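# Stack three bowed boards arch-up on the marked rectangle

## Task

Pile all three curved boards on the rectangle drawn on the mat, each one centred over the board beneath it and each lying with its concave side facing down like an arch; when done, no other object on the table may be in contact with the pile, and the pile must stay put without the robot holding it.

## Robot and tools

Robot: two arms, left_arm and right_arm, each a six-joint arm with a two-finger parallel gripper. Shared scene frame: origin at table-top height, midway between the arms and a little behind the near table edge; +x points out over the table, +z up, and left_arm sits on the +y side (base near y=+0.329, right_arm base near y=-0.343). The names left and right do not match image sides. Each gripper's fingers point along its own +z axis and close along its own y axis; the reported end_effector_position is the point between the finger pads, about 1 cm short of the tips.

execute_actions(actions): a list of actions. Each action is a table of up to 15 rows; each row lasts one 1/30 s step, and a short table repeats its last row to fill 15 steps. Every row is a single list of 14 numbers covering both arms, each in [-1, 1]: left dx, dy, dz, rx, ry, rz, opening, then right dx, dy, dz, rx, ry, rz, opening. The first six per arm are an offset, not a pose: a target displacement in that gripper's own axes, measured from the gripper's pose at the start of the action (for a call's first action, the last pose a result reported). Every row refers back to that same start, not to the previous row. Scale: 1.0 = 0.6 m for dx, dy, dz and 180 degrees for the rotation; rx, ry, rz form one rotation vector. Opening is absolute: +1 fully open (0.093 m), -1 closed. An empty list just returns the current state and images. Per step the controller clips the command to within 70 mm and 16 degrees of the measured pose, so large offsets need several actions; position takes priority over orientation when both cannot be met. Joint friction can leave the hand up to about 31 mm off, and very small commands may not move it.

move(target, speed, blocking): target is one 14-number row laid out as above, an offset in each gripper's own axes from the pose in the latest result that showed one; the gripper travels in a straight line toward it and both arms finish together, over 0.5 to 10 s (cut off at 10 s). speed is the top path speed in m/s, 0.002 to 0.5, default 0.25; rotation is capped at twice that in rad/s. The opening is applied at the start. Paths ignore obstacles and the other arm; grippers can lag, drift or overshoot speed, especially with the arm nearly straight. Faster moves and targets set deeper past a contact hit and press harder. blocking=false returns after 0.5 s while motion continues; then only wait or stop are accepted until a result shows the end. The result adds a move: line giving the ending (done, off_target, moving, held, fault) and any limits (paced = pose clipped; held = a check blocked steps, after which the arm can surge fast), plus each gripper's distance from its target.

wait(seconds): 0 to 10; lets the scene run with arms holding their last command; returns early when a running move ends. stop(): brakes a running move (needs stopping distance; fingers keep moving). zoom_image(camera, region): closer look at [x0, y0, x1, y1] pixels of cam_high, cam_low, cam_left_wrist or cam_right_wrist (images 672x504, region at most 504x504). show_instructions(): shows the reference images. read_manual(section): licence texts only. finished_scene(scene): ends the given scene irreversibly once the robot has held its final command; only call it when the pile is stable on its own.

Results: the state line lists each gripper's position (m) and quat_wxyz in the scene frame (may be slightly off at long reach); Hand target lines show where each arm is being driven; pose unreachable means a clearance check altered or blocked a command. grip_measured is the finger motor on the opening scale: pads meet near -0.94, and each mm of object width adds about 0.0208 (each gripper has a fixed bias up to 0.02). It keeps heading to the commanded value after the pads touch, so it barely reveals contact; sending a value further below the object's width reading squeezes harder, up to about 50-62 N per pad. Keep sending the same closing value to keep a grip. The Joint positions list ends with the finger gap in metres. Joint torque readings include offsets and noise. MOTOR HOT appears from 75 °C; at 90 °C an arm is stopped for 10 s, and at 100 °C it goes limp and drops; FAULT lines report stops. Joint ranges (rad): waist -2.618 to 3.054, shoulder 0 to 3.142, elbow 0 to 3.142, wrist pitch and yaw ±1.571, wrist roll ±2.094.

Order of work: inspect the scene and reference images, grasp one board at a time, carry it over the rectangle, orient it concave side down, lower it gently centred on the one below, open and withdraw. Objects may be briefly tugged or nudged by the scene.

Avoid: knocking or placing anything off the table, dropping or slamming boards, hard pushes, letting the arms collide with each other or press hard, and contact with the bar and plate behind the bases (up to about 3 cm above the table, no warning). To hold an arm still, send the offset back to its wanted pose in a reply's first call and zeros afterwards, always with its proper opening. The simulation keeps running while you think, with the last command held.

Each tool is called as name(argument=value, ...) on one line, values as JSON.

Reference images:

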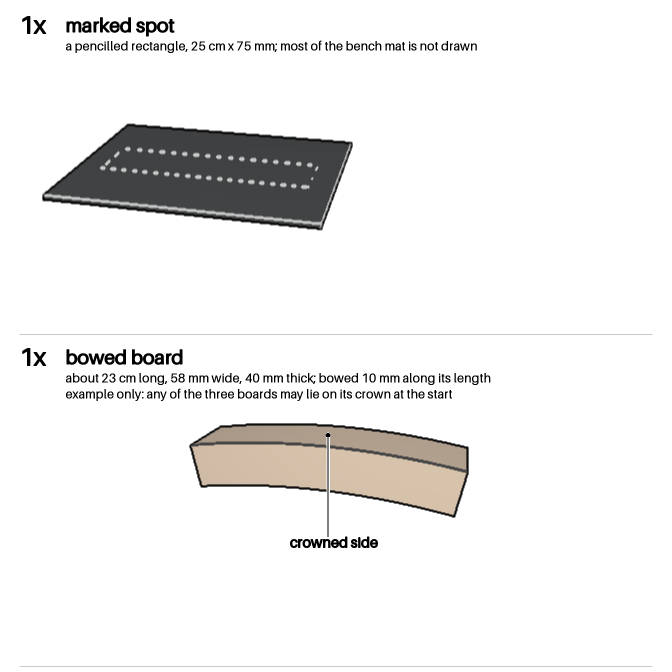

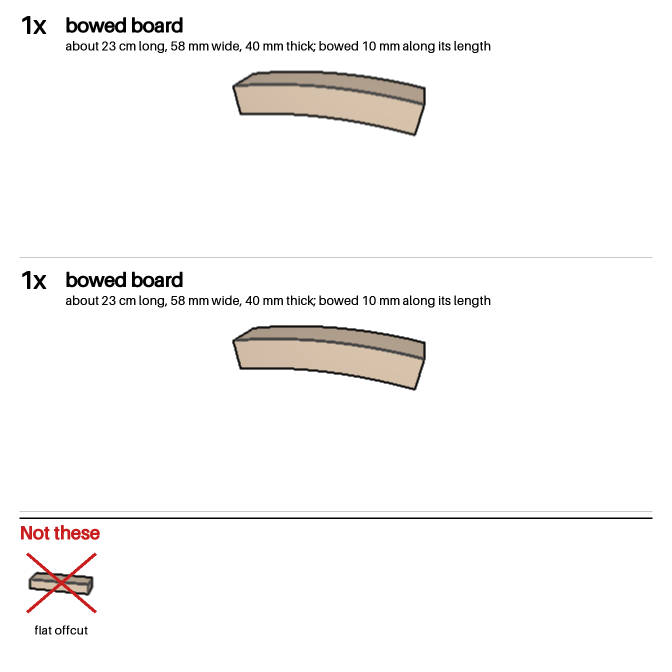

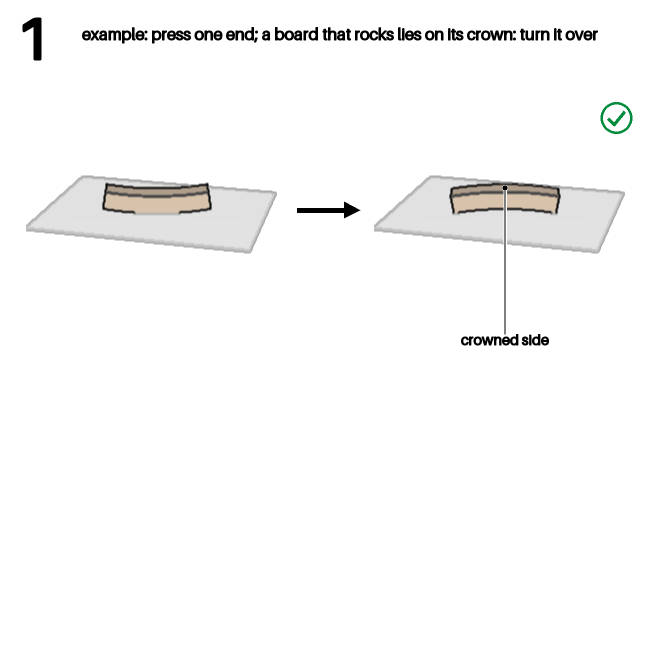

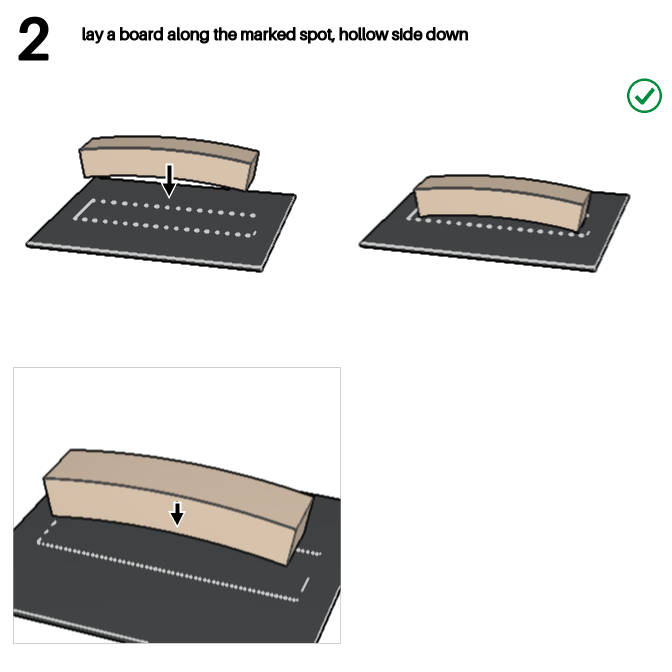

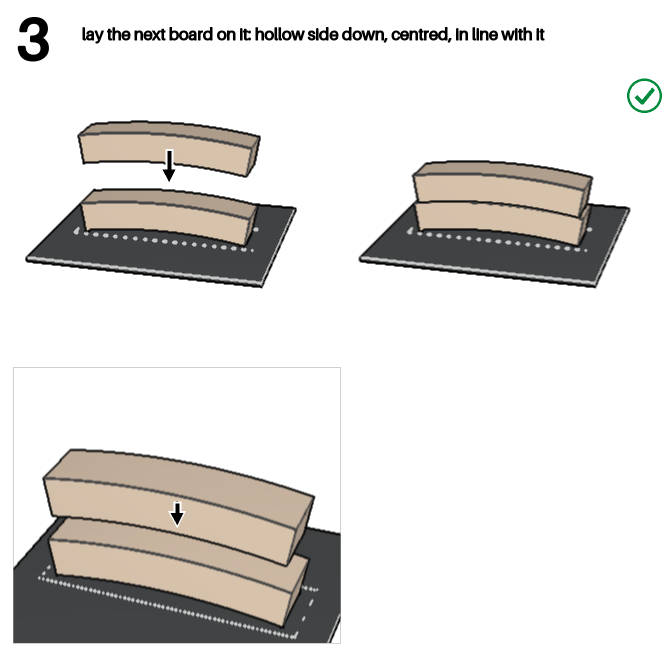

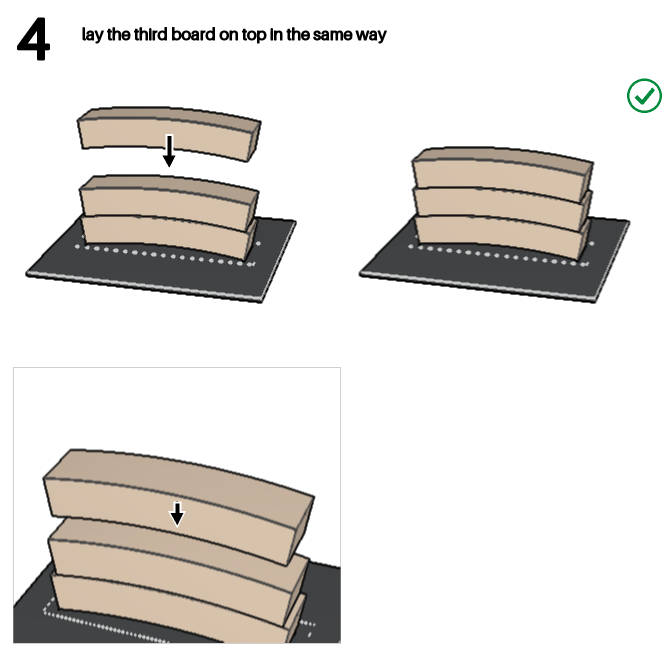

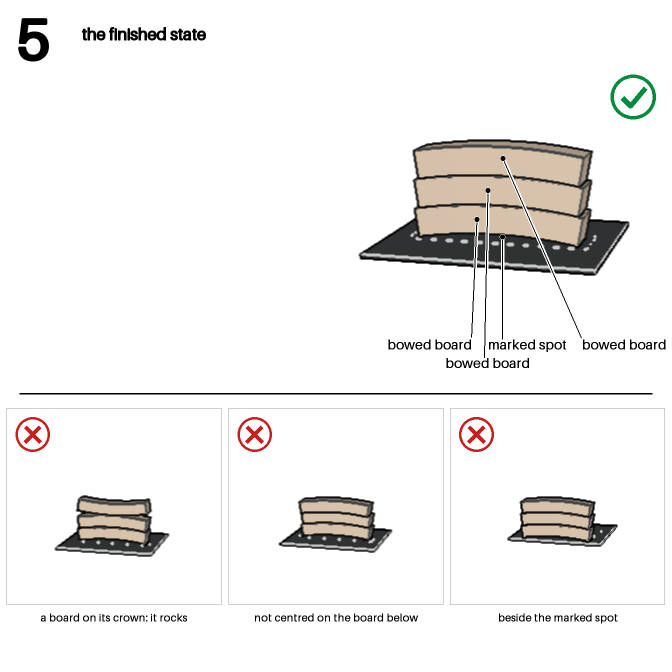

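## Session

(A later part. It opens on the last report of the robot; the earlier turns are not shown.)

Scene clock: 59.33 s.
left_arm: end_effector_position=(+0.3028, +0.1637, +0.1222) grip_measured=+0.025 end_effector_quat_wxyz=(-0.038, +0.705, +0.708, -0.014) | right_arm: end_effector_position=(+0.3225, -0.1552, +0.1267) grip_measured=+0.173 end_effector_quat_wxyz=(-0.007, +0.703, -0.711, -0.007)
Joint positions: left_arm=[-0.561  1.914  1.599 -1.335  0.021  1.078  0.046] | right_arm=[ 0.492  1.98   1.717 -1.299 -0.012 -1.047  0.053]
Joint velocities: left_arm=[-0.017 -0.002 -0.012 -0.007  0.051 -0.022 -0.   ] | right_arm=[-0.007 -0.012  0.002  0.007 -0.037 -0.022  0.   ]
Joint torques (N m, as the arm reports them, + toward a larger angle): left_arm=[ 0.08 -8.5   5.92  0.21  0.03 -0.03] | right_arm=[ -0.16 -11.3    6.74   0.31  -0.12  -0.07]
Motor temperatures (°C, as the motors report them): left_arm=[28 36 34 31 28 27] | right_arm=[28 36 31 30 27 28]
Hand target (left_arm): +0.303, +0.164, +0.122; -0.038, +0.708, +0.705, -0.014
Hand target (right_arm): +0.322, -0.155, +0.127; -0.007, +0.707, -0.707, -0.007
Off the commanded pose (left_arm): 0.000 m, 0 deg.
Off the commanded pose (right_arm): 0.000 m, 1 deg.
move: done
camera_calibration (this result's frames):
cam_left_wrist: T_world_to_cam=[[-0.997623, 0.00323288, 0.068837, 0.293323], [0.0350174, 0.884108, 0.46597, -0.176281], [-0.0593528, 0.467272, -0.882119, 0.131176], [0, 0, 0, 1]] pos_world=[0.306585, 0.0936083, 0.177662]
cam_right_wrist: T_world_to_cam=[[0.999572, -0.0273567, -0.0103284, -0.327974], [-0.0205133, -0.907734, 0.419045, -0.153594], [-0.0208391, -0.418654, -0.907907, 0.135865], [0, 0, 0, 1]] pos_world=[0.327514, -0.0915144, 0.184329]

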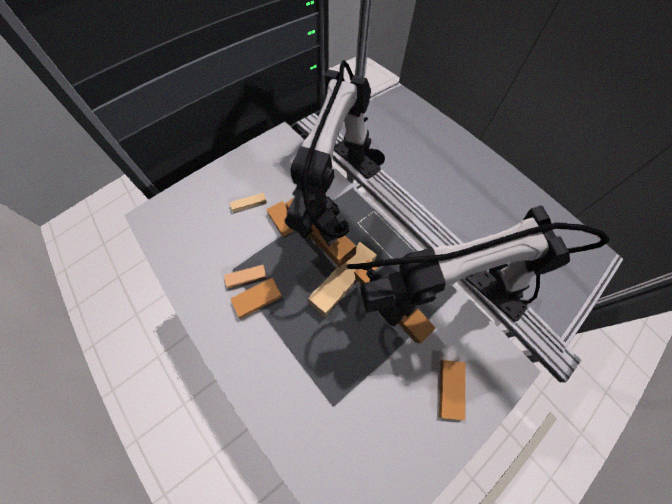

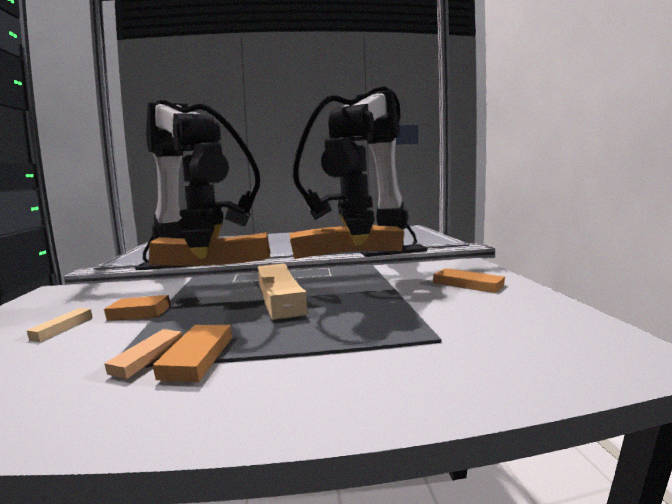

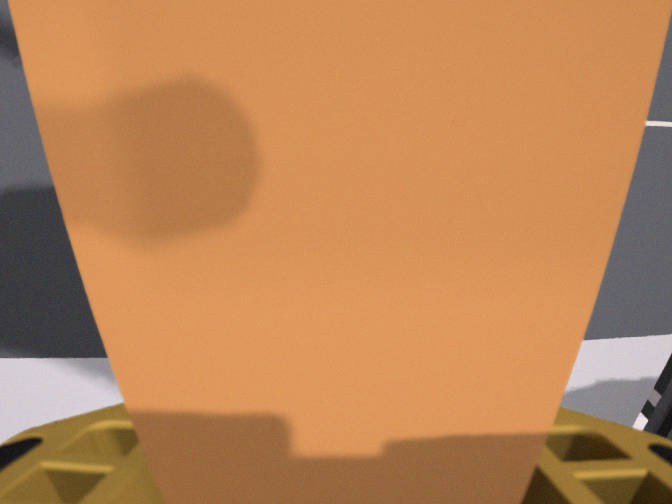

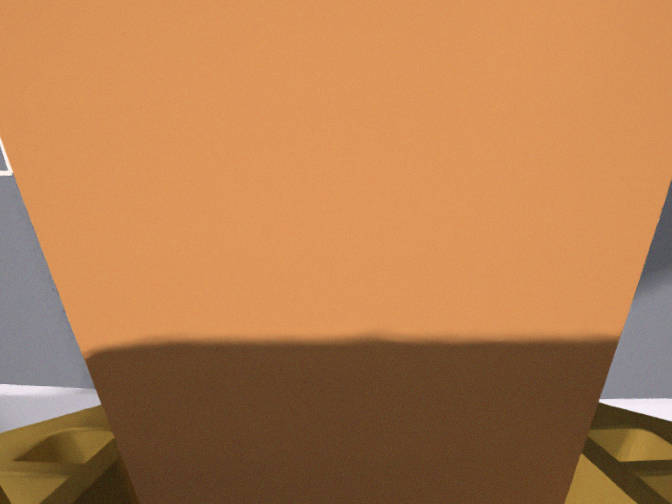

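move(target=[-0.242,-0.305,0.05,-0.0234,-0.0108,0,-0.15,0,0,0,0,0,0,0.0], speed=0.15)

Scene clock: 71.00 s.
left_arm: end_effector_position=(+0.1167, +0.0295, +0.0965) grip_measured=+0.025 end_effector_quat_wxyz=(-0.019, +0.707, +0.707, +0.010) | right_arm: end_effector_position=(+0.3225, -0.1552, +0.1267) grip_measured=+0.173 end_effector_quat_wxyz=(-0.007, +0.704, -0.710, -0.007)
Joint positions: left_arm=[-1.275  1.796  1.358 -1.164  0.008  0.368  0.046] | right_arm=[ 0.492  1.98   1.717 -1.299 -0.012 -1.05   0.053]
Joint velocities: left_arm=[-0.007  0.012  0.017 -0.051  0.022 -0.007 -0.   ] | right_arm=[ 0.017 -0.007 -0.002 -0.007  0.037 -0.051 -0.   ]
Joint torques (N m, as the arm reports them, + toward a larger angle): left_arm=[-0.09 -7.53  6.96  0.41 -0.1  -0.14] | right_arm=[ -0.15 -11.37   6.56   0.3   -0.12   0.03]
Motor temperatures (°C, as the motors report them): left_arm=[28 37 34 30 28 27] | right_arm=[28 38 31 30 27 28]
Hand target (left_arm): +0.121, +0.019, +0.100; +0.002, +0.705, +0.709, +0.005
Hand target (right_arm): +0.322, -0.155, +0.127; -0.007, +0.703, -0.711, -0.007
Off the commanded pose (left_arm): 0.012 m, 2 deg.
Off the commanded pose (right_arm): 0.000 m, 0 deg.
move: off_target (left_arm)
camera_calibration (this result's frames):
cam_left_wrist: T_world_to_cam=[[-0.999925, 0.00958166, 0.00758587, 0.115931], [0.0120315, 0.880707, 0.473509, -0.0370365], [-0.00214393, 0.473564, -0.880757, 0.15312], [0, 0, 0, 1]] pos_world=[0.116696, -0.0410046, 0.151519]
cam_right_wrist: T_world_to_cam=[[0.999652, -0.0243067, -0.010268, -0.327534], [-0.0177689, -0.907793, 0.419043, -0.154488], [-0.0195068, -0.418714, -0.907908, 0.135427], [0, 0, 0, 1]] pos_world=[0.327316, -0.0914993, 0.184329]

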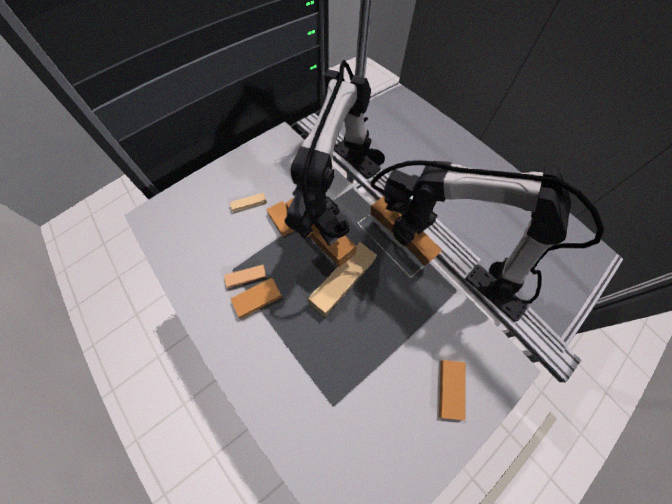

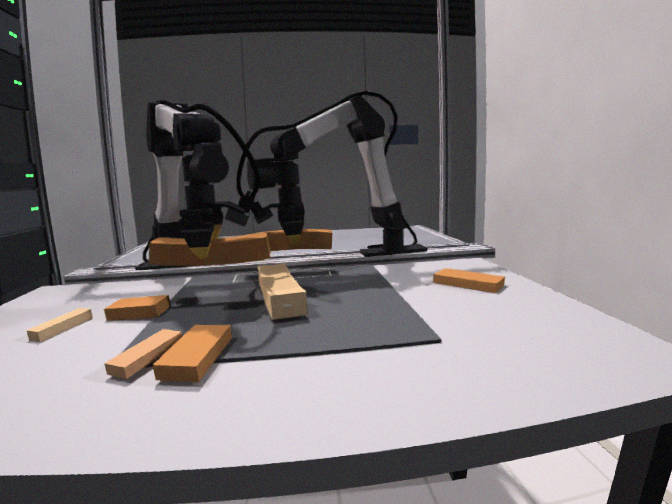

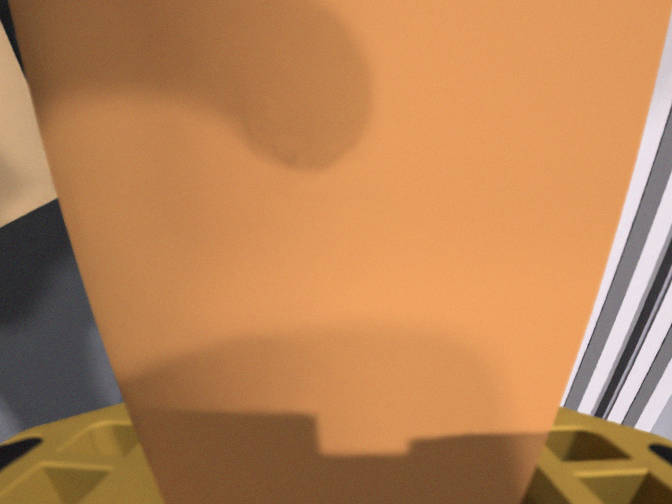

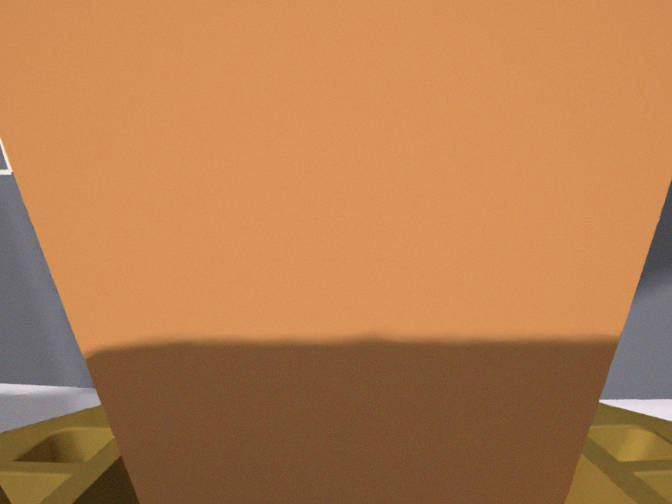

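move(target=[-0.025,0.015,0.078,-0.004,-0.013,0,-0.15,0.2,0,-0.05,0,0,0,0.0], speed=0.1)

zoom_image(camera="cam_high", region=[320, 170, 480, 310])

zoom_image(camera="cam_low", region=[180, 200, 380, 320])

Scene clock: 75.23 s.
left_arm: end_effector_position=(+0.1207, +0.0210, +0.0478) grip_measured=+0.025 end_effector_quat_wxyz=(-0.013, +0.709, +0.706, +0.008) | right_arm: end_effector_position=(+0.3306, -0.2741, +0.1472) grip_measured=+0.173 end_effector_quat_wxyz=(-0.003, +0.702, -0.712, -0.005)
Joint positions: left_arm=[-1.275  1.874  1.258 -0.974  0.007  0.372  0.046] | right_arm=[ 0.178  1.848  1.623 -1.345 -0.007 -1.357  0.053]
Joint velocities: left_arm=[-0.012 -0.002 -0.012  0.051  0.007 -0.022 -0.001] | right_arm=[ 0.017  0.002 -0.002  0.022 -0.007 -0.081  0.   ]
Joint torques (N m, as the arm reports them, + toward a larger angle): left_arm=[ 0.8  -8.6   5.42  0.52 -0.06 -0.09] | right_arm=[ -0.58 -12.52   6.13   0.11  -0.08  -0.06]
Motor temperatures (°C, as the motors report them): left_arm=[28 38 34 30 28 27] | right_arm=[28 39 31 30 27 28]
Hand target (left_arm): +0.125, +0.017, +0.049; -0.000, +0.707, +0.707, +0.000
Hand target (right_arm): +0.324, -0.276, +0.155; -0.006, +0.704, -0.710, -0.004
Off the commanded pose (left_arm): 0.007 m, 2 deg.
Off the commanded pose (right_arm): 0.012 m, 1 deg.
move: off_target (right_arm)
camera_calibration (this result's frames):
cam_left_wrist: T_world_to_cam=[[-0.999908, 0.0132105, 0.00312327, 0.120429], [0.0131506, 0.885621, 0.464222, -0.00635778], [0.00336657, 0.46422, -0.885713, 0.114042], [0, 0, 0, 1]] pos_world=[0.120118, -0.0489009, 0.103584]
cam_right_wrist: T_world_to_cam=[[0.999431, -0.0312673, -0.0126109, -0.339854], [-0.0229175, -0.904391, 0.426089, -0.269241], [-0.0247279, -0.425558, -0.904593, 0.103787], [0, 0, 0, 1]] pos_world=[0.336057, -0.209958, 0.204319]

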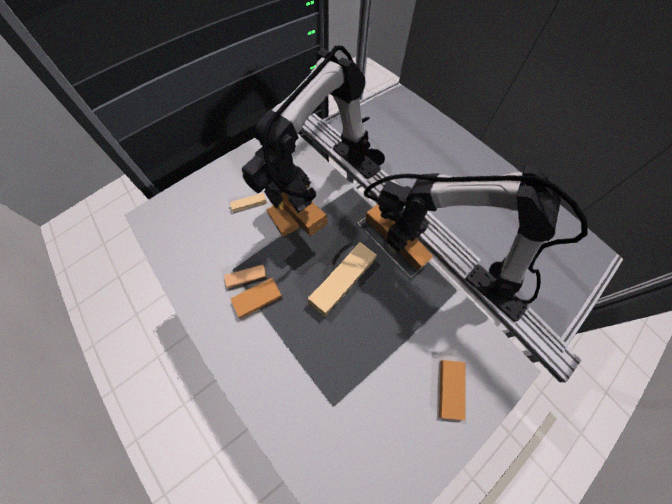

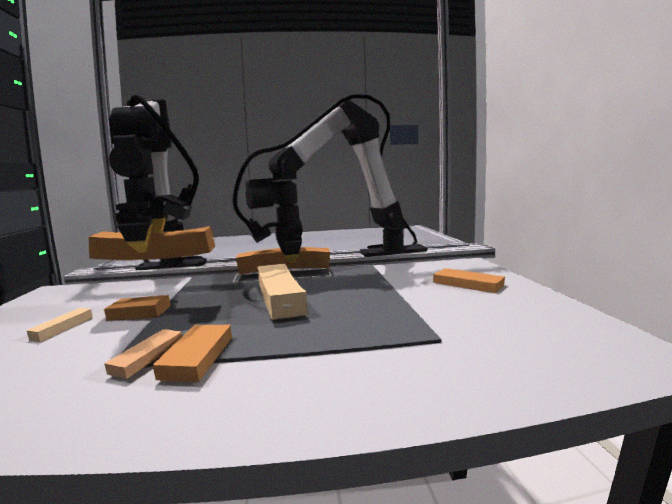

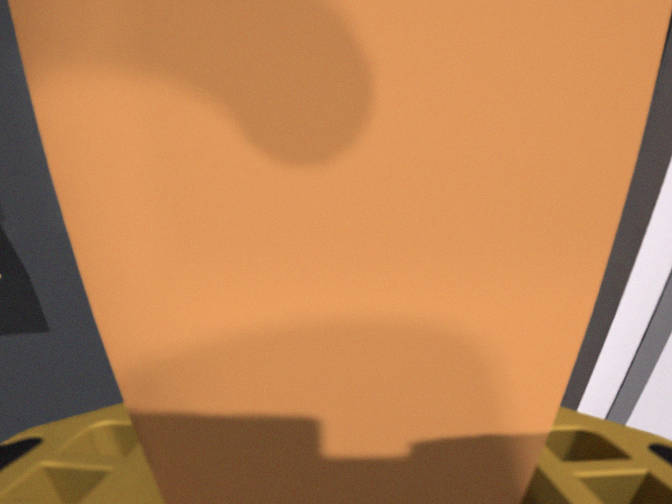

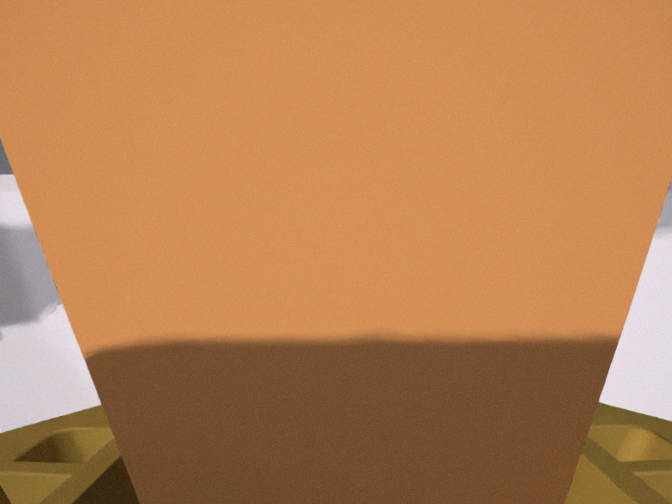

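Region (320, 170, 480, 310) of cam_high's 672x504 image, scaled by 3.150, with more detail than that image has; it fills the top 441 rows of this view, and the rest is white.

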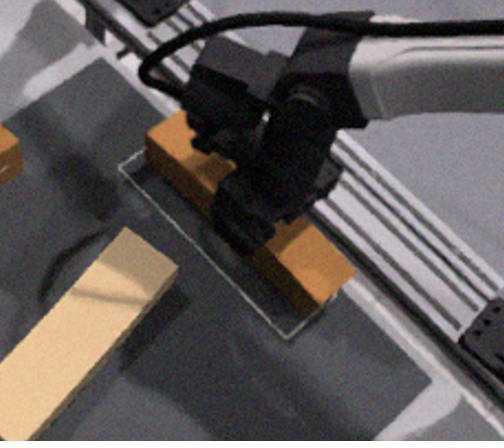

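Region (180, 200, 380, 320) of cam_low's 672x504 image, scaled by 2.520, with more detail than that image has; it fills the top 302 rows of this view, and the rest is white.

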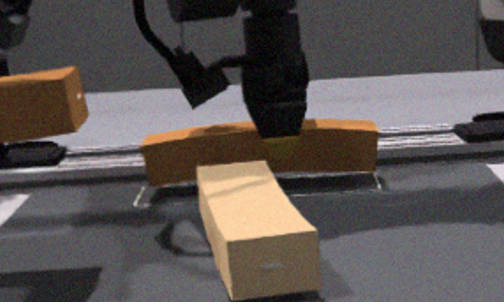

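move(target=[-0.005,0.045,0,0,0,0.022,-0.15,0,0,0,0,0,0,0.0], speed=0.05)

zoom_image(camera="cam_high", region=[320, 170, 480, 310])

zoom_image(camera="cam_low", region=[180, 200, 380, 320])

Scene clock: 83.67 s.
left_arm: end_effector_position=(+0.1397, +0.0243, +0.0380) grip_measured=+0.025 end_effector_quat_wxyz=(-0.025, +0.733, +0.680, +0.011) | right_arm: end_effector_position=(+0.3305, -0.2741, +0.1472) grip_measured=+0.173 end_effector_quat_wxyz=(-0.003, +0.703, -0.711, -0.005)
Joint positions: left_arm=[-1.218  1.925  1.284 -0.974  0.008  0.5    0.046] | right_arm=[ 0.178  1.848  1.623 -1.345 -0.007 -1.36   0.053]
Joint velocities: left_arm=[-0.022  0.007 -0.017 -0.022  0.051  0.037  0.   ] | right_arm=[-0.012 -0.007  0.002 -0.007  0.007 -0.007 -0.   ]
Joint torques (N m, as the arm reports them, + toward a larger angle): left_arm=[ 0.96 -8.66  8.09  0.08  0.    0.02] | right_arm=[ 0.   -9.91  6.61  0.22 -0.09 -0.02]
Motor temperatures (°C, as the motors report them): left_arm=[28 39 34 30 28 27] | right_arm=[28 40 31 30 27 28]
Hand target (left_arm): +0.147, +0.018, +0.048; -0.014, +0.732, +0.681, +0.007
Hand target (right_arm): +0.331, -0.274, +0.147; -0.003, +0.702, -0.712, -0.005
Off the commanded pose (left_arm): 0.014 m, 1 deg.
Off the commanded pose (right_arm): 0.000 m, 0 deg.
move: off_target (left_arm)
camera_calibration (this result's frames):
cam_left_wrist: T_world_to_cam=[[-0.996281, 0.0842062, 0.0182849, 0.136682], [0.0825875, 0.872592, 0.481418, -0.0149988], [0.0245831, 0.481137, -0.876301, 0.100096], [0, 0, 0, 1]] pos_world=[0.134951, -0.0465816, 0.0924357]
cam_right_wrist: T_world_to_cam=[[0.999507, -0.0285974, -0.0129505, -0.339007], [-0.0203551, -0.90442, 0.426158, -0.270124], [-0.0238997, -0.425684, -0.904556, 0.103463], [0, 0, 0, 1]] pos_world=[0.335814, -0.209958, 0.204313]

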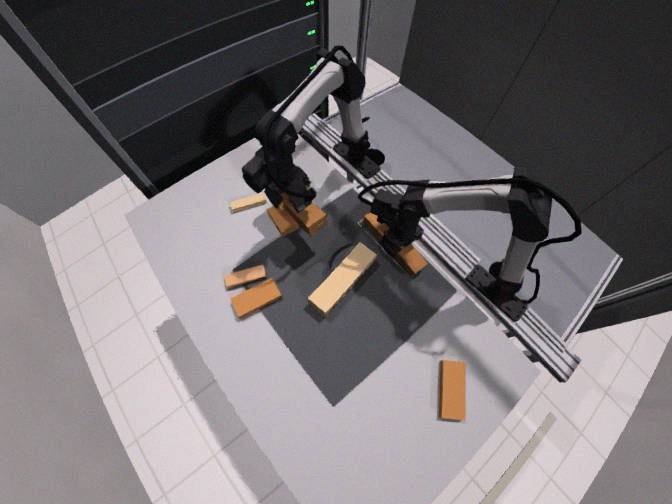

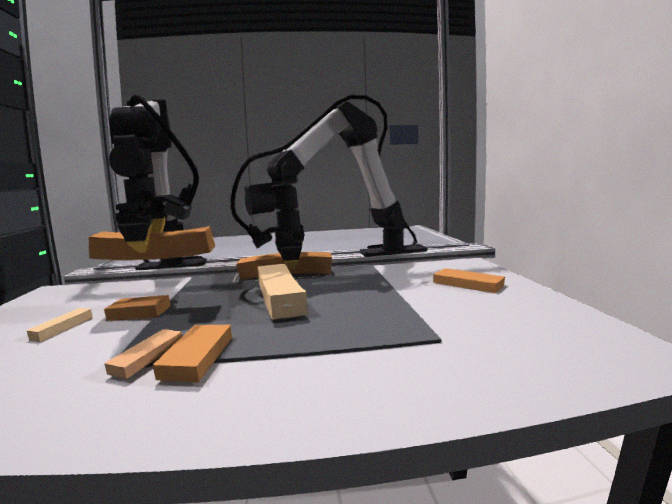

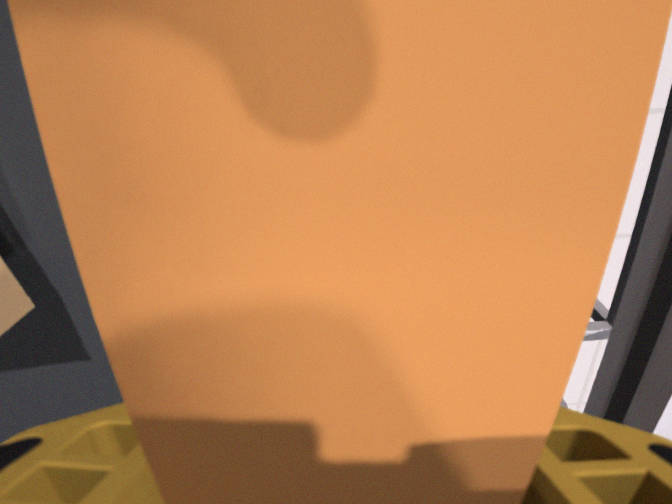

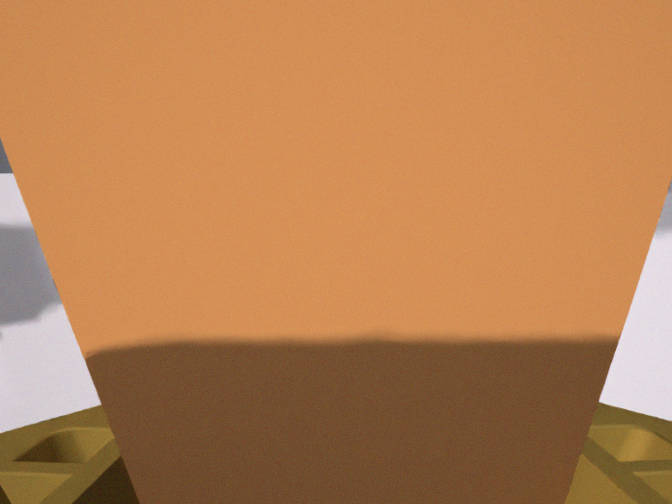

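Region (320, 170, 480, 310) of cam_high's 672x504 image, scaled by 3.150, with more detail than that image has; it fills the top 441 rows of this view, and the rest is white.

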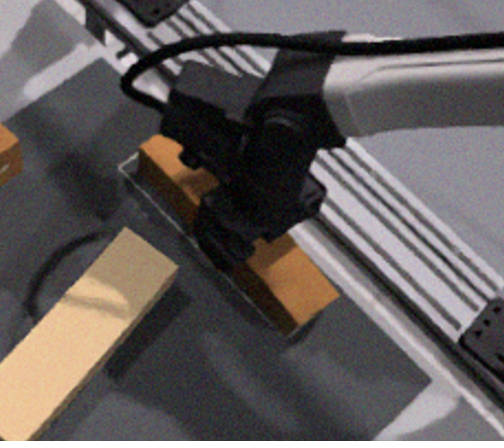

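Region (180, 200, 380, 320) of cam_low's 672x504 image, scaled by 2.520, with more detail than that image has; it fills the top 302 rows of this view, and the rest is white.

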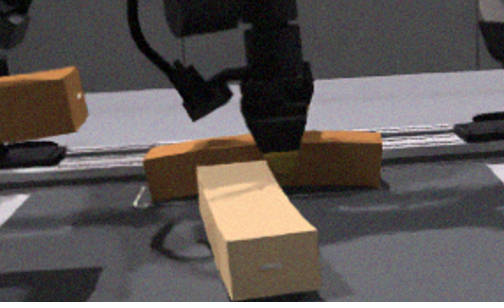

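move(target=[-0.03,-0.005,-0.02,0,0.008,-0.011,-0.15,0,0,0,0,0,0,0.0], speed=0.05)

zoom_image(camera="cam_high", region=[320, 170, 480, 310])

zoom_image(camera="cam_low", region=[180, 200, 380, 320])

Scene clock: 87.03 s.
left_arm: end_effector_position=(+0.1367, +0.0090, +0.0408) grip_measured=+0.025 end_effector_quat_wxyz=(-0.034, +0.722, +0.691, +0.016) | right_arm: end_effector_position=(+0.3305, -0.2741, +0.1472) grip_measured=+0.173 end_effector_quat_wxyz=(-0.003, +0.703, -0.711, -0.005)
Joint positions: left_arm=[-1.245  1.983  1.378 -1.03   0.007  0.441  0.046] | right_arm=[ 0.178  1.848  1.623 -1.345 -0.007 -1.36   0.053]
Joint velocities: left_arm=[-0.012 -0.007  0.012 -0.066 -0.081 -0.066 -0.001] | right_arm=[-0.012  0.012  0.007  0.051 -0.051 -0.066 -0.001]
Joint torques (N m, as the arm reports them, + toward a larger angle): left_arm=[-0.6  -8.88  7.83 -0.12 -0.1  -0.2 ] | right_arm=[ -0.15 -10.12   6.72   0.3   -0.12   0.  ]
Motor temperatures (°C, as the motors report them): left_arm=[28 39 35 30 28 27] | right_arm=[28 40 31 30 27 28]
Hand target (left_arm): +0.136, +0.006, +0.049; -0.033, +0.721, +0.692, +0.020
Hand target (right_arm): +0.331, -0.274, +0.147; -0.003, +0.703, -0.711, -0.005
Off the commanded pose (left_arm): 0.009 m, 1 deg.
Off the commanded pose (right_arm): 0.000 m, 0 deg.
move: done
camera_calibration (this result's frames):
cam_left_wrist: T_world_to_cam=[[-0.998403, 0.051396, 0.0234466, 0.135256], [0.0562361, 0.864823, 0.498918, 0.000240716], [0.00536524, 0.499439, -0.866332, 0.11199], [0, 0, 0, 1]] pos_world=[0.134425, -0.063092, 0.0937292]
cam_right_wrist: T_world_to_cam=[[0.999507, -0.0285974, -0.0129505, -0.339007], [-0.0203551, -0.90442, 0.426158, -0.270124], [-0.0238997, -0.425684, -0.904556, 0.103463], [0, 0, 0, 1]] pos_world=[0.335814, -0.209958, 0.204313]

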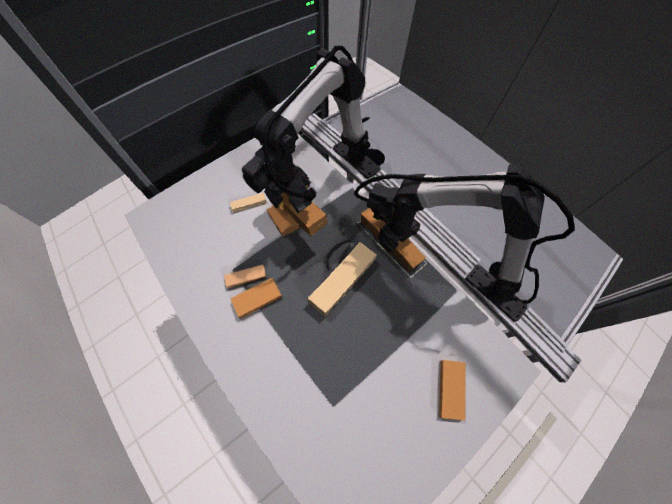

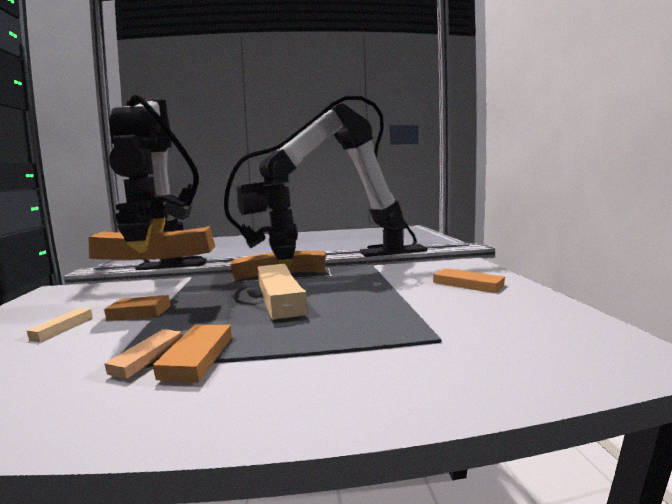

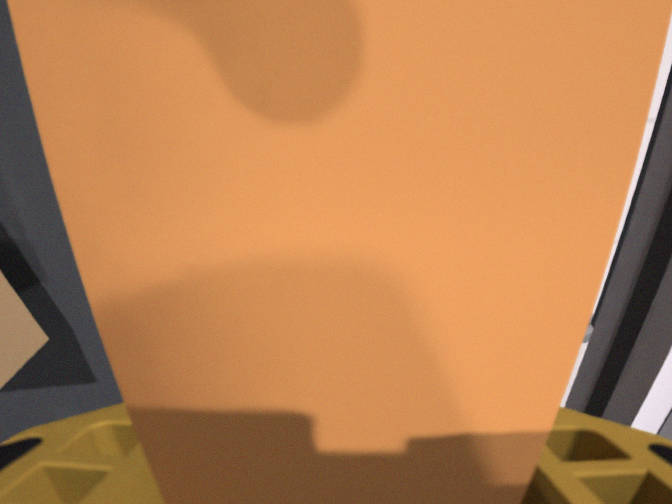

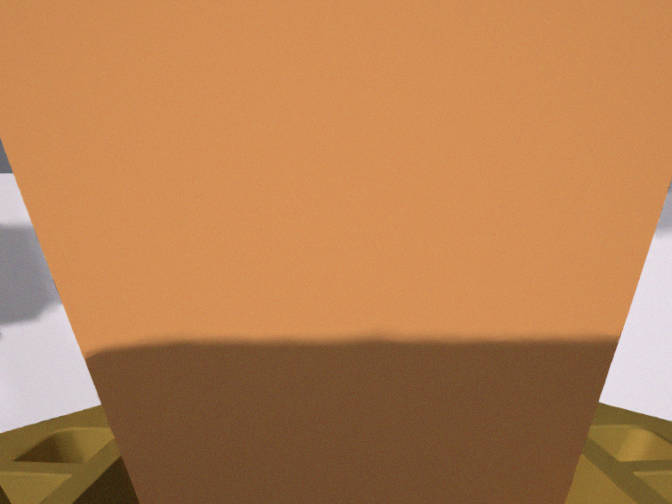

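Region (320, 170, 480, 310) of cam_high's 672x504 image, scaled by 3.150, with more detail than that image has; it fills the top 441 rows of this view, and the rest is white.

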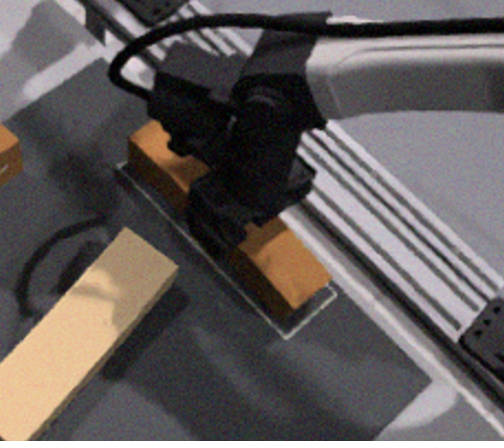

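Region (180, 200, 380, 320) of cam_low's 672x504 image, scaled by 2.520, with more detail than that image has; it fills the top 302 rows of this view, and the rest is white.

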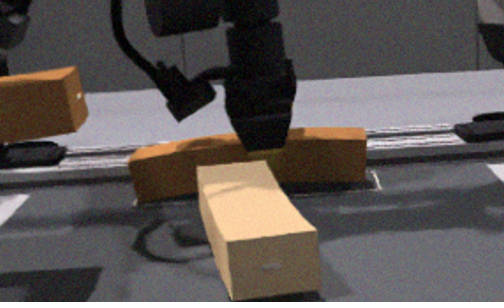

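move(target=[0.018,0.0,0.0,-0.006,-0.022,0,-0.15,0,0,0,0,0,0,0.0], speed=0.05)

zoom_image(camera="cam_high", region=[320, 170, 480, 310])

zoom_image(camera="cam_low", region=[180, 200, 380, 320])

Scene clock: 94.00 s.
left_arm: end_effector_position=(+0.1331, +0.0197, +0.0351) grip_measured=+0.025 end_effector_quat_wxyz=(-0.016, +0.725, +0.689, +0.006) | right_arm: end_effector_position=(+0.3305, -0.2741, +0.1472) grip_measured=+0.173 end_effector_quat_wxyz=(-0.003, +0.703, -0.711, -0.005)
Joint positions: left_arm=[-1.24   1.917  1.262 -0.939  0.011  0.453  0.046] | right_arm=[ 0.178  1.848  1.623 -1.345 -0.007 -1.36   0.053]
Joint velocities: left_arm=[ 0.007  0.002  0.007  0.007 -0.022 -0.022 -0.001] | right_arm=[-0.007  0.017 -0.007 -0.022 -0.037  0.066  0.001]
Joint torques (N m, as the arm reports them, + toward a larger angle): left_arm=[  1.24 -10.55   4.58   0.38   0.01  -0.05] | right_arm=[ -0.2  -10.07   6.59   0.27  -0.16  -0.05]
Motor temperatures (°C, as the motors report them): left_arm=[28 40 35 30 28 27] | right_arm=[28 40 31 30 27 28]
Hand target (left_arm): +0.137, +0.020, +0.041; -0.004, +0.722, +0.692, -0.002
Hand target (right_arm): +0.331, -0.274, +0.147; -0.003, +0.703, -0.711, -0.005
Off the commanded pose (left_arm): 0.008 m, 2 deg.
Off the commanded pose (right_arm): 0.000 m, 0 deg.
move: done
camera_calibration (this result's frames):
cam_left_wrist: T_world_to_cam=[[-0.998176, 0.0594928, 0.0103068, 0.131496], [0.0574518, 0.883338, 0.465202, -0.00536593], [0.0185718, 0.464945, -0.885145, 0.101306], [0, 0, 0, 1]] pos_world=[0.129683, -0.0501847, 0.090811]
cam_right_wrist: T_world_to_cam=[[0.999507, -0.0285974, -0.0129505, -0.339007], [-0.0203551, -0.90442, 0.426158, -0.270124], [-0.0238997, -0.425684, -0.904556, 0.103463], [0, 0, 0, 1]] pos_world=[0.335814, -0.209958, 0.204313]

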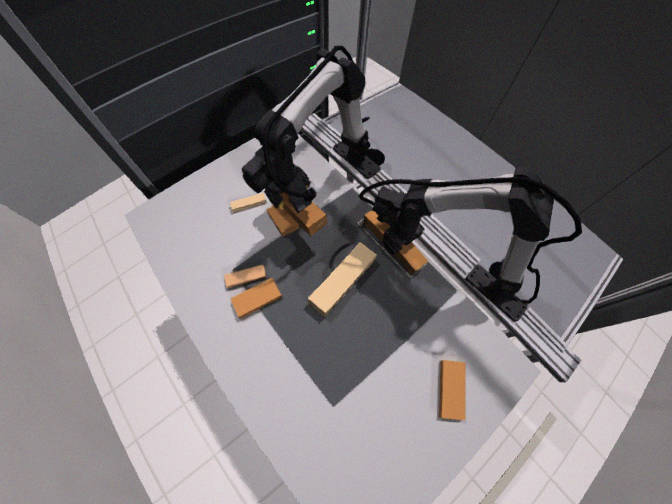

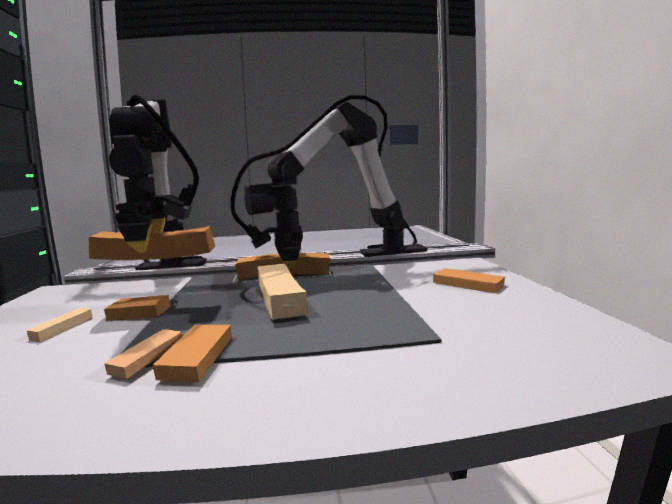

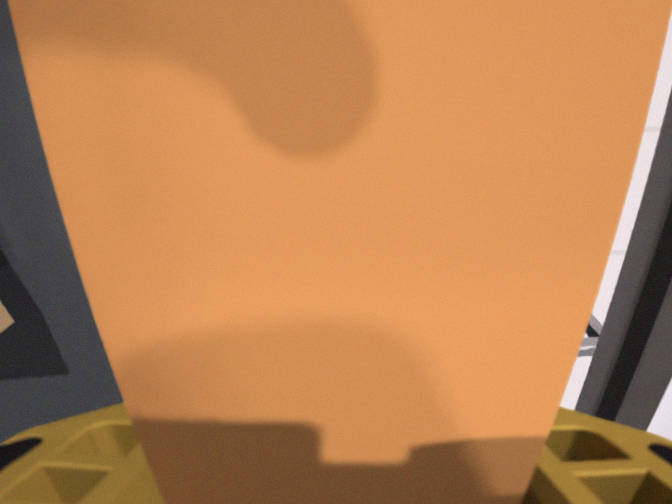

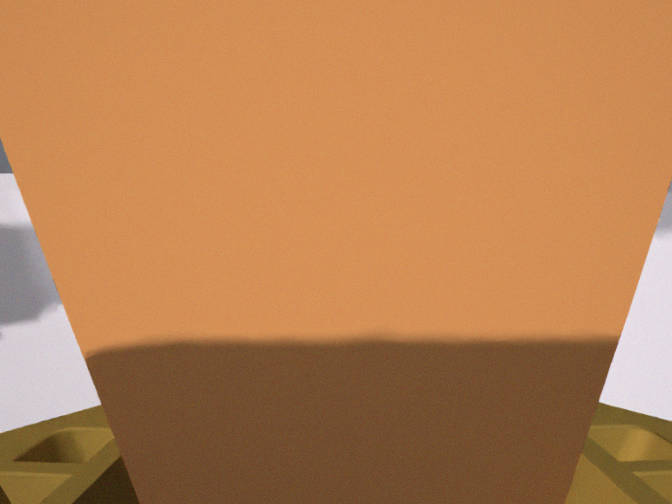

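Region (320, 170, 480, 310) of cam_high's 672x504 image, scaled by 3.150, with more detail than that image has; it fills the top 441 rows of this view, and the rest is white.

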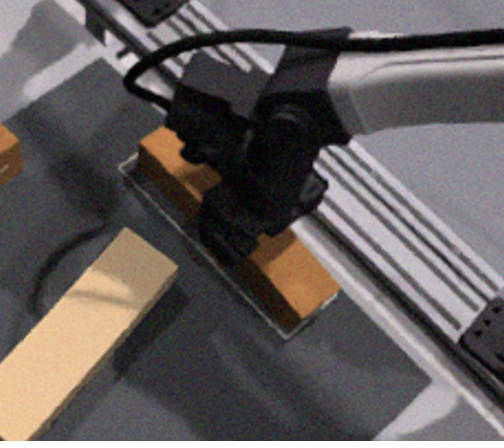

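Region (180, 200, 380, 320) of cam_low's 672x504 image, scaled by 2.520, with more detail than that image has; it fills the top 302 rows of this view, and the rest is white.

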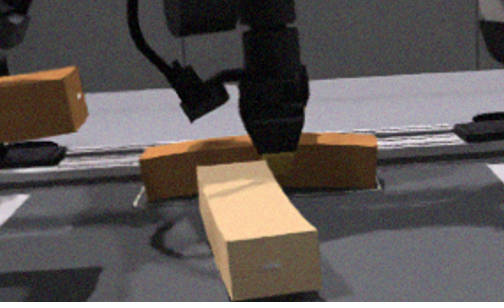

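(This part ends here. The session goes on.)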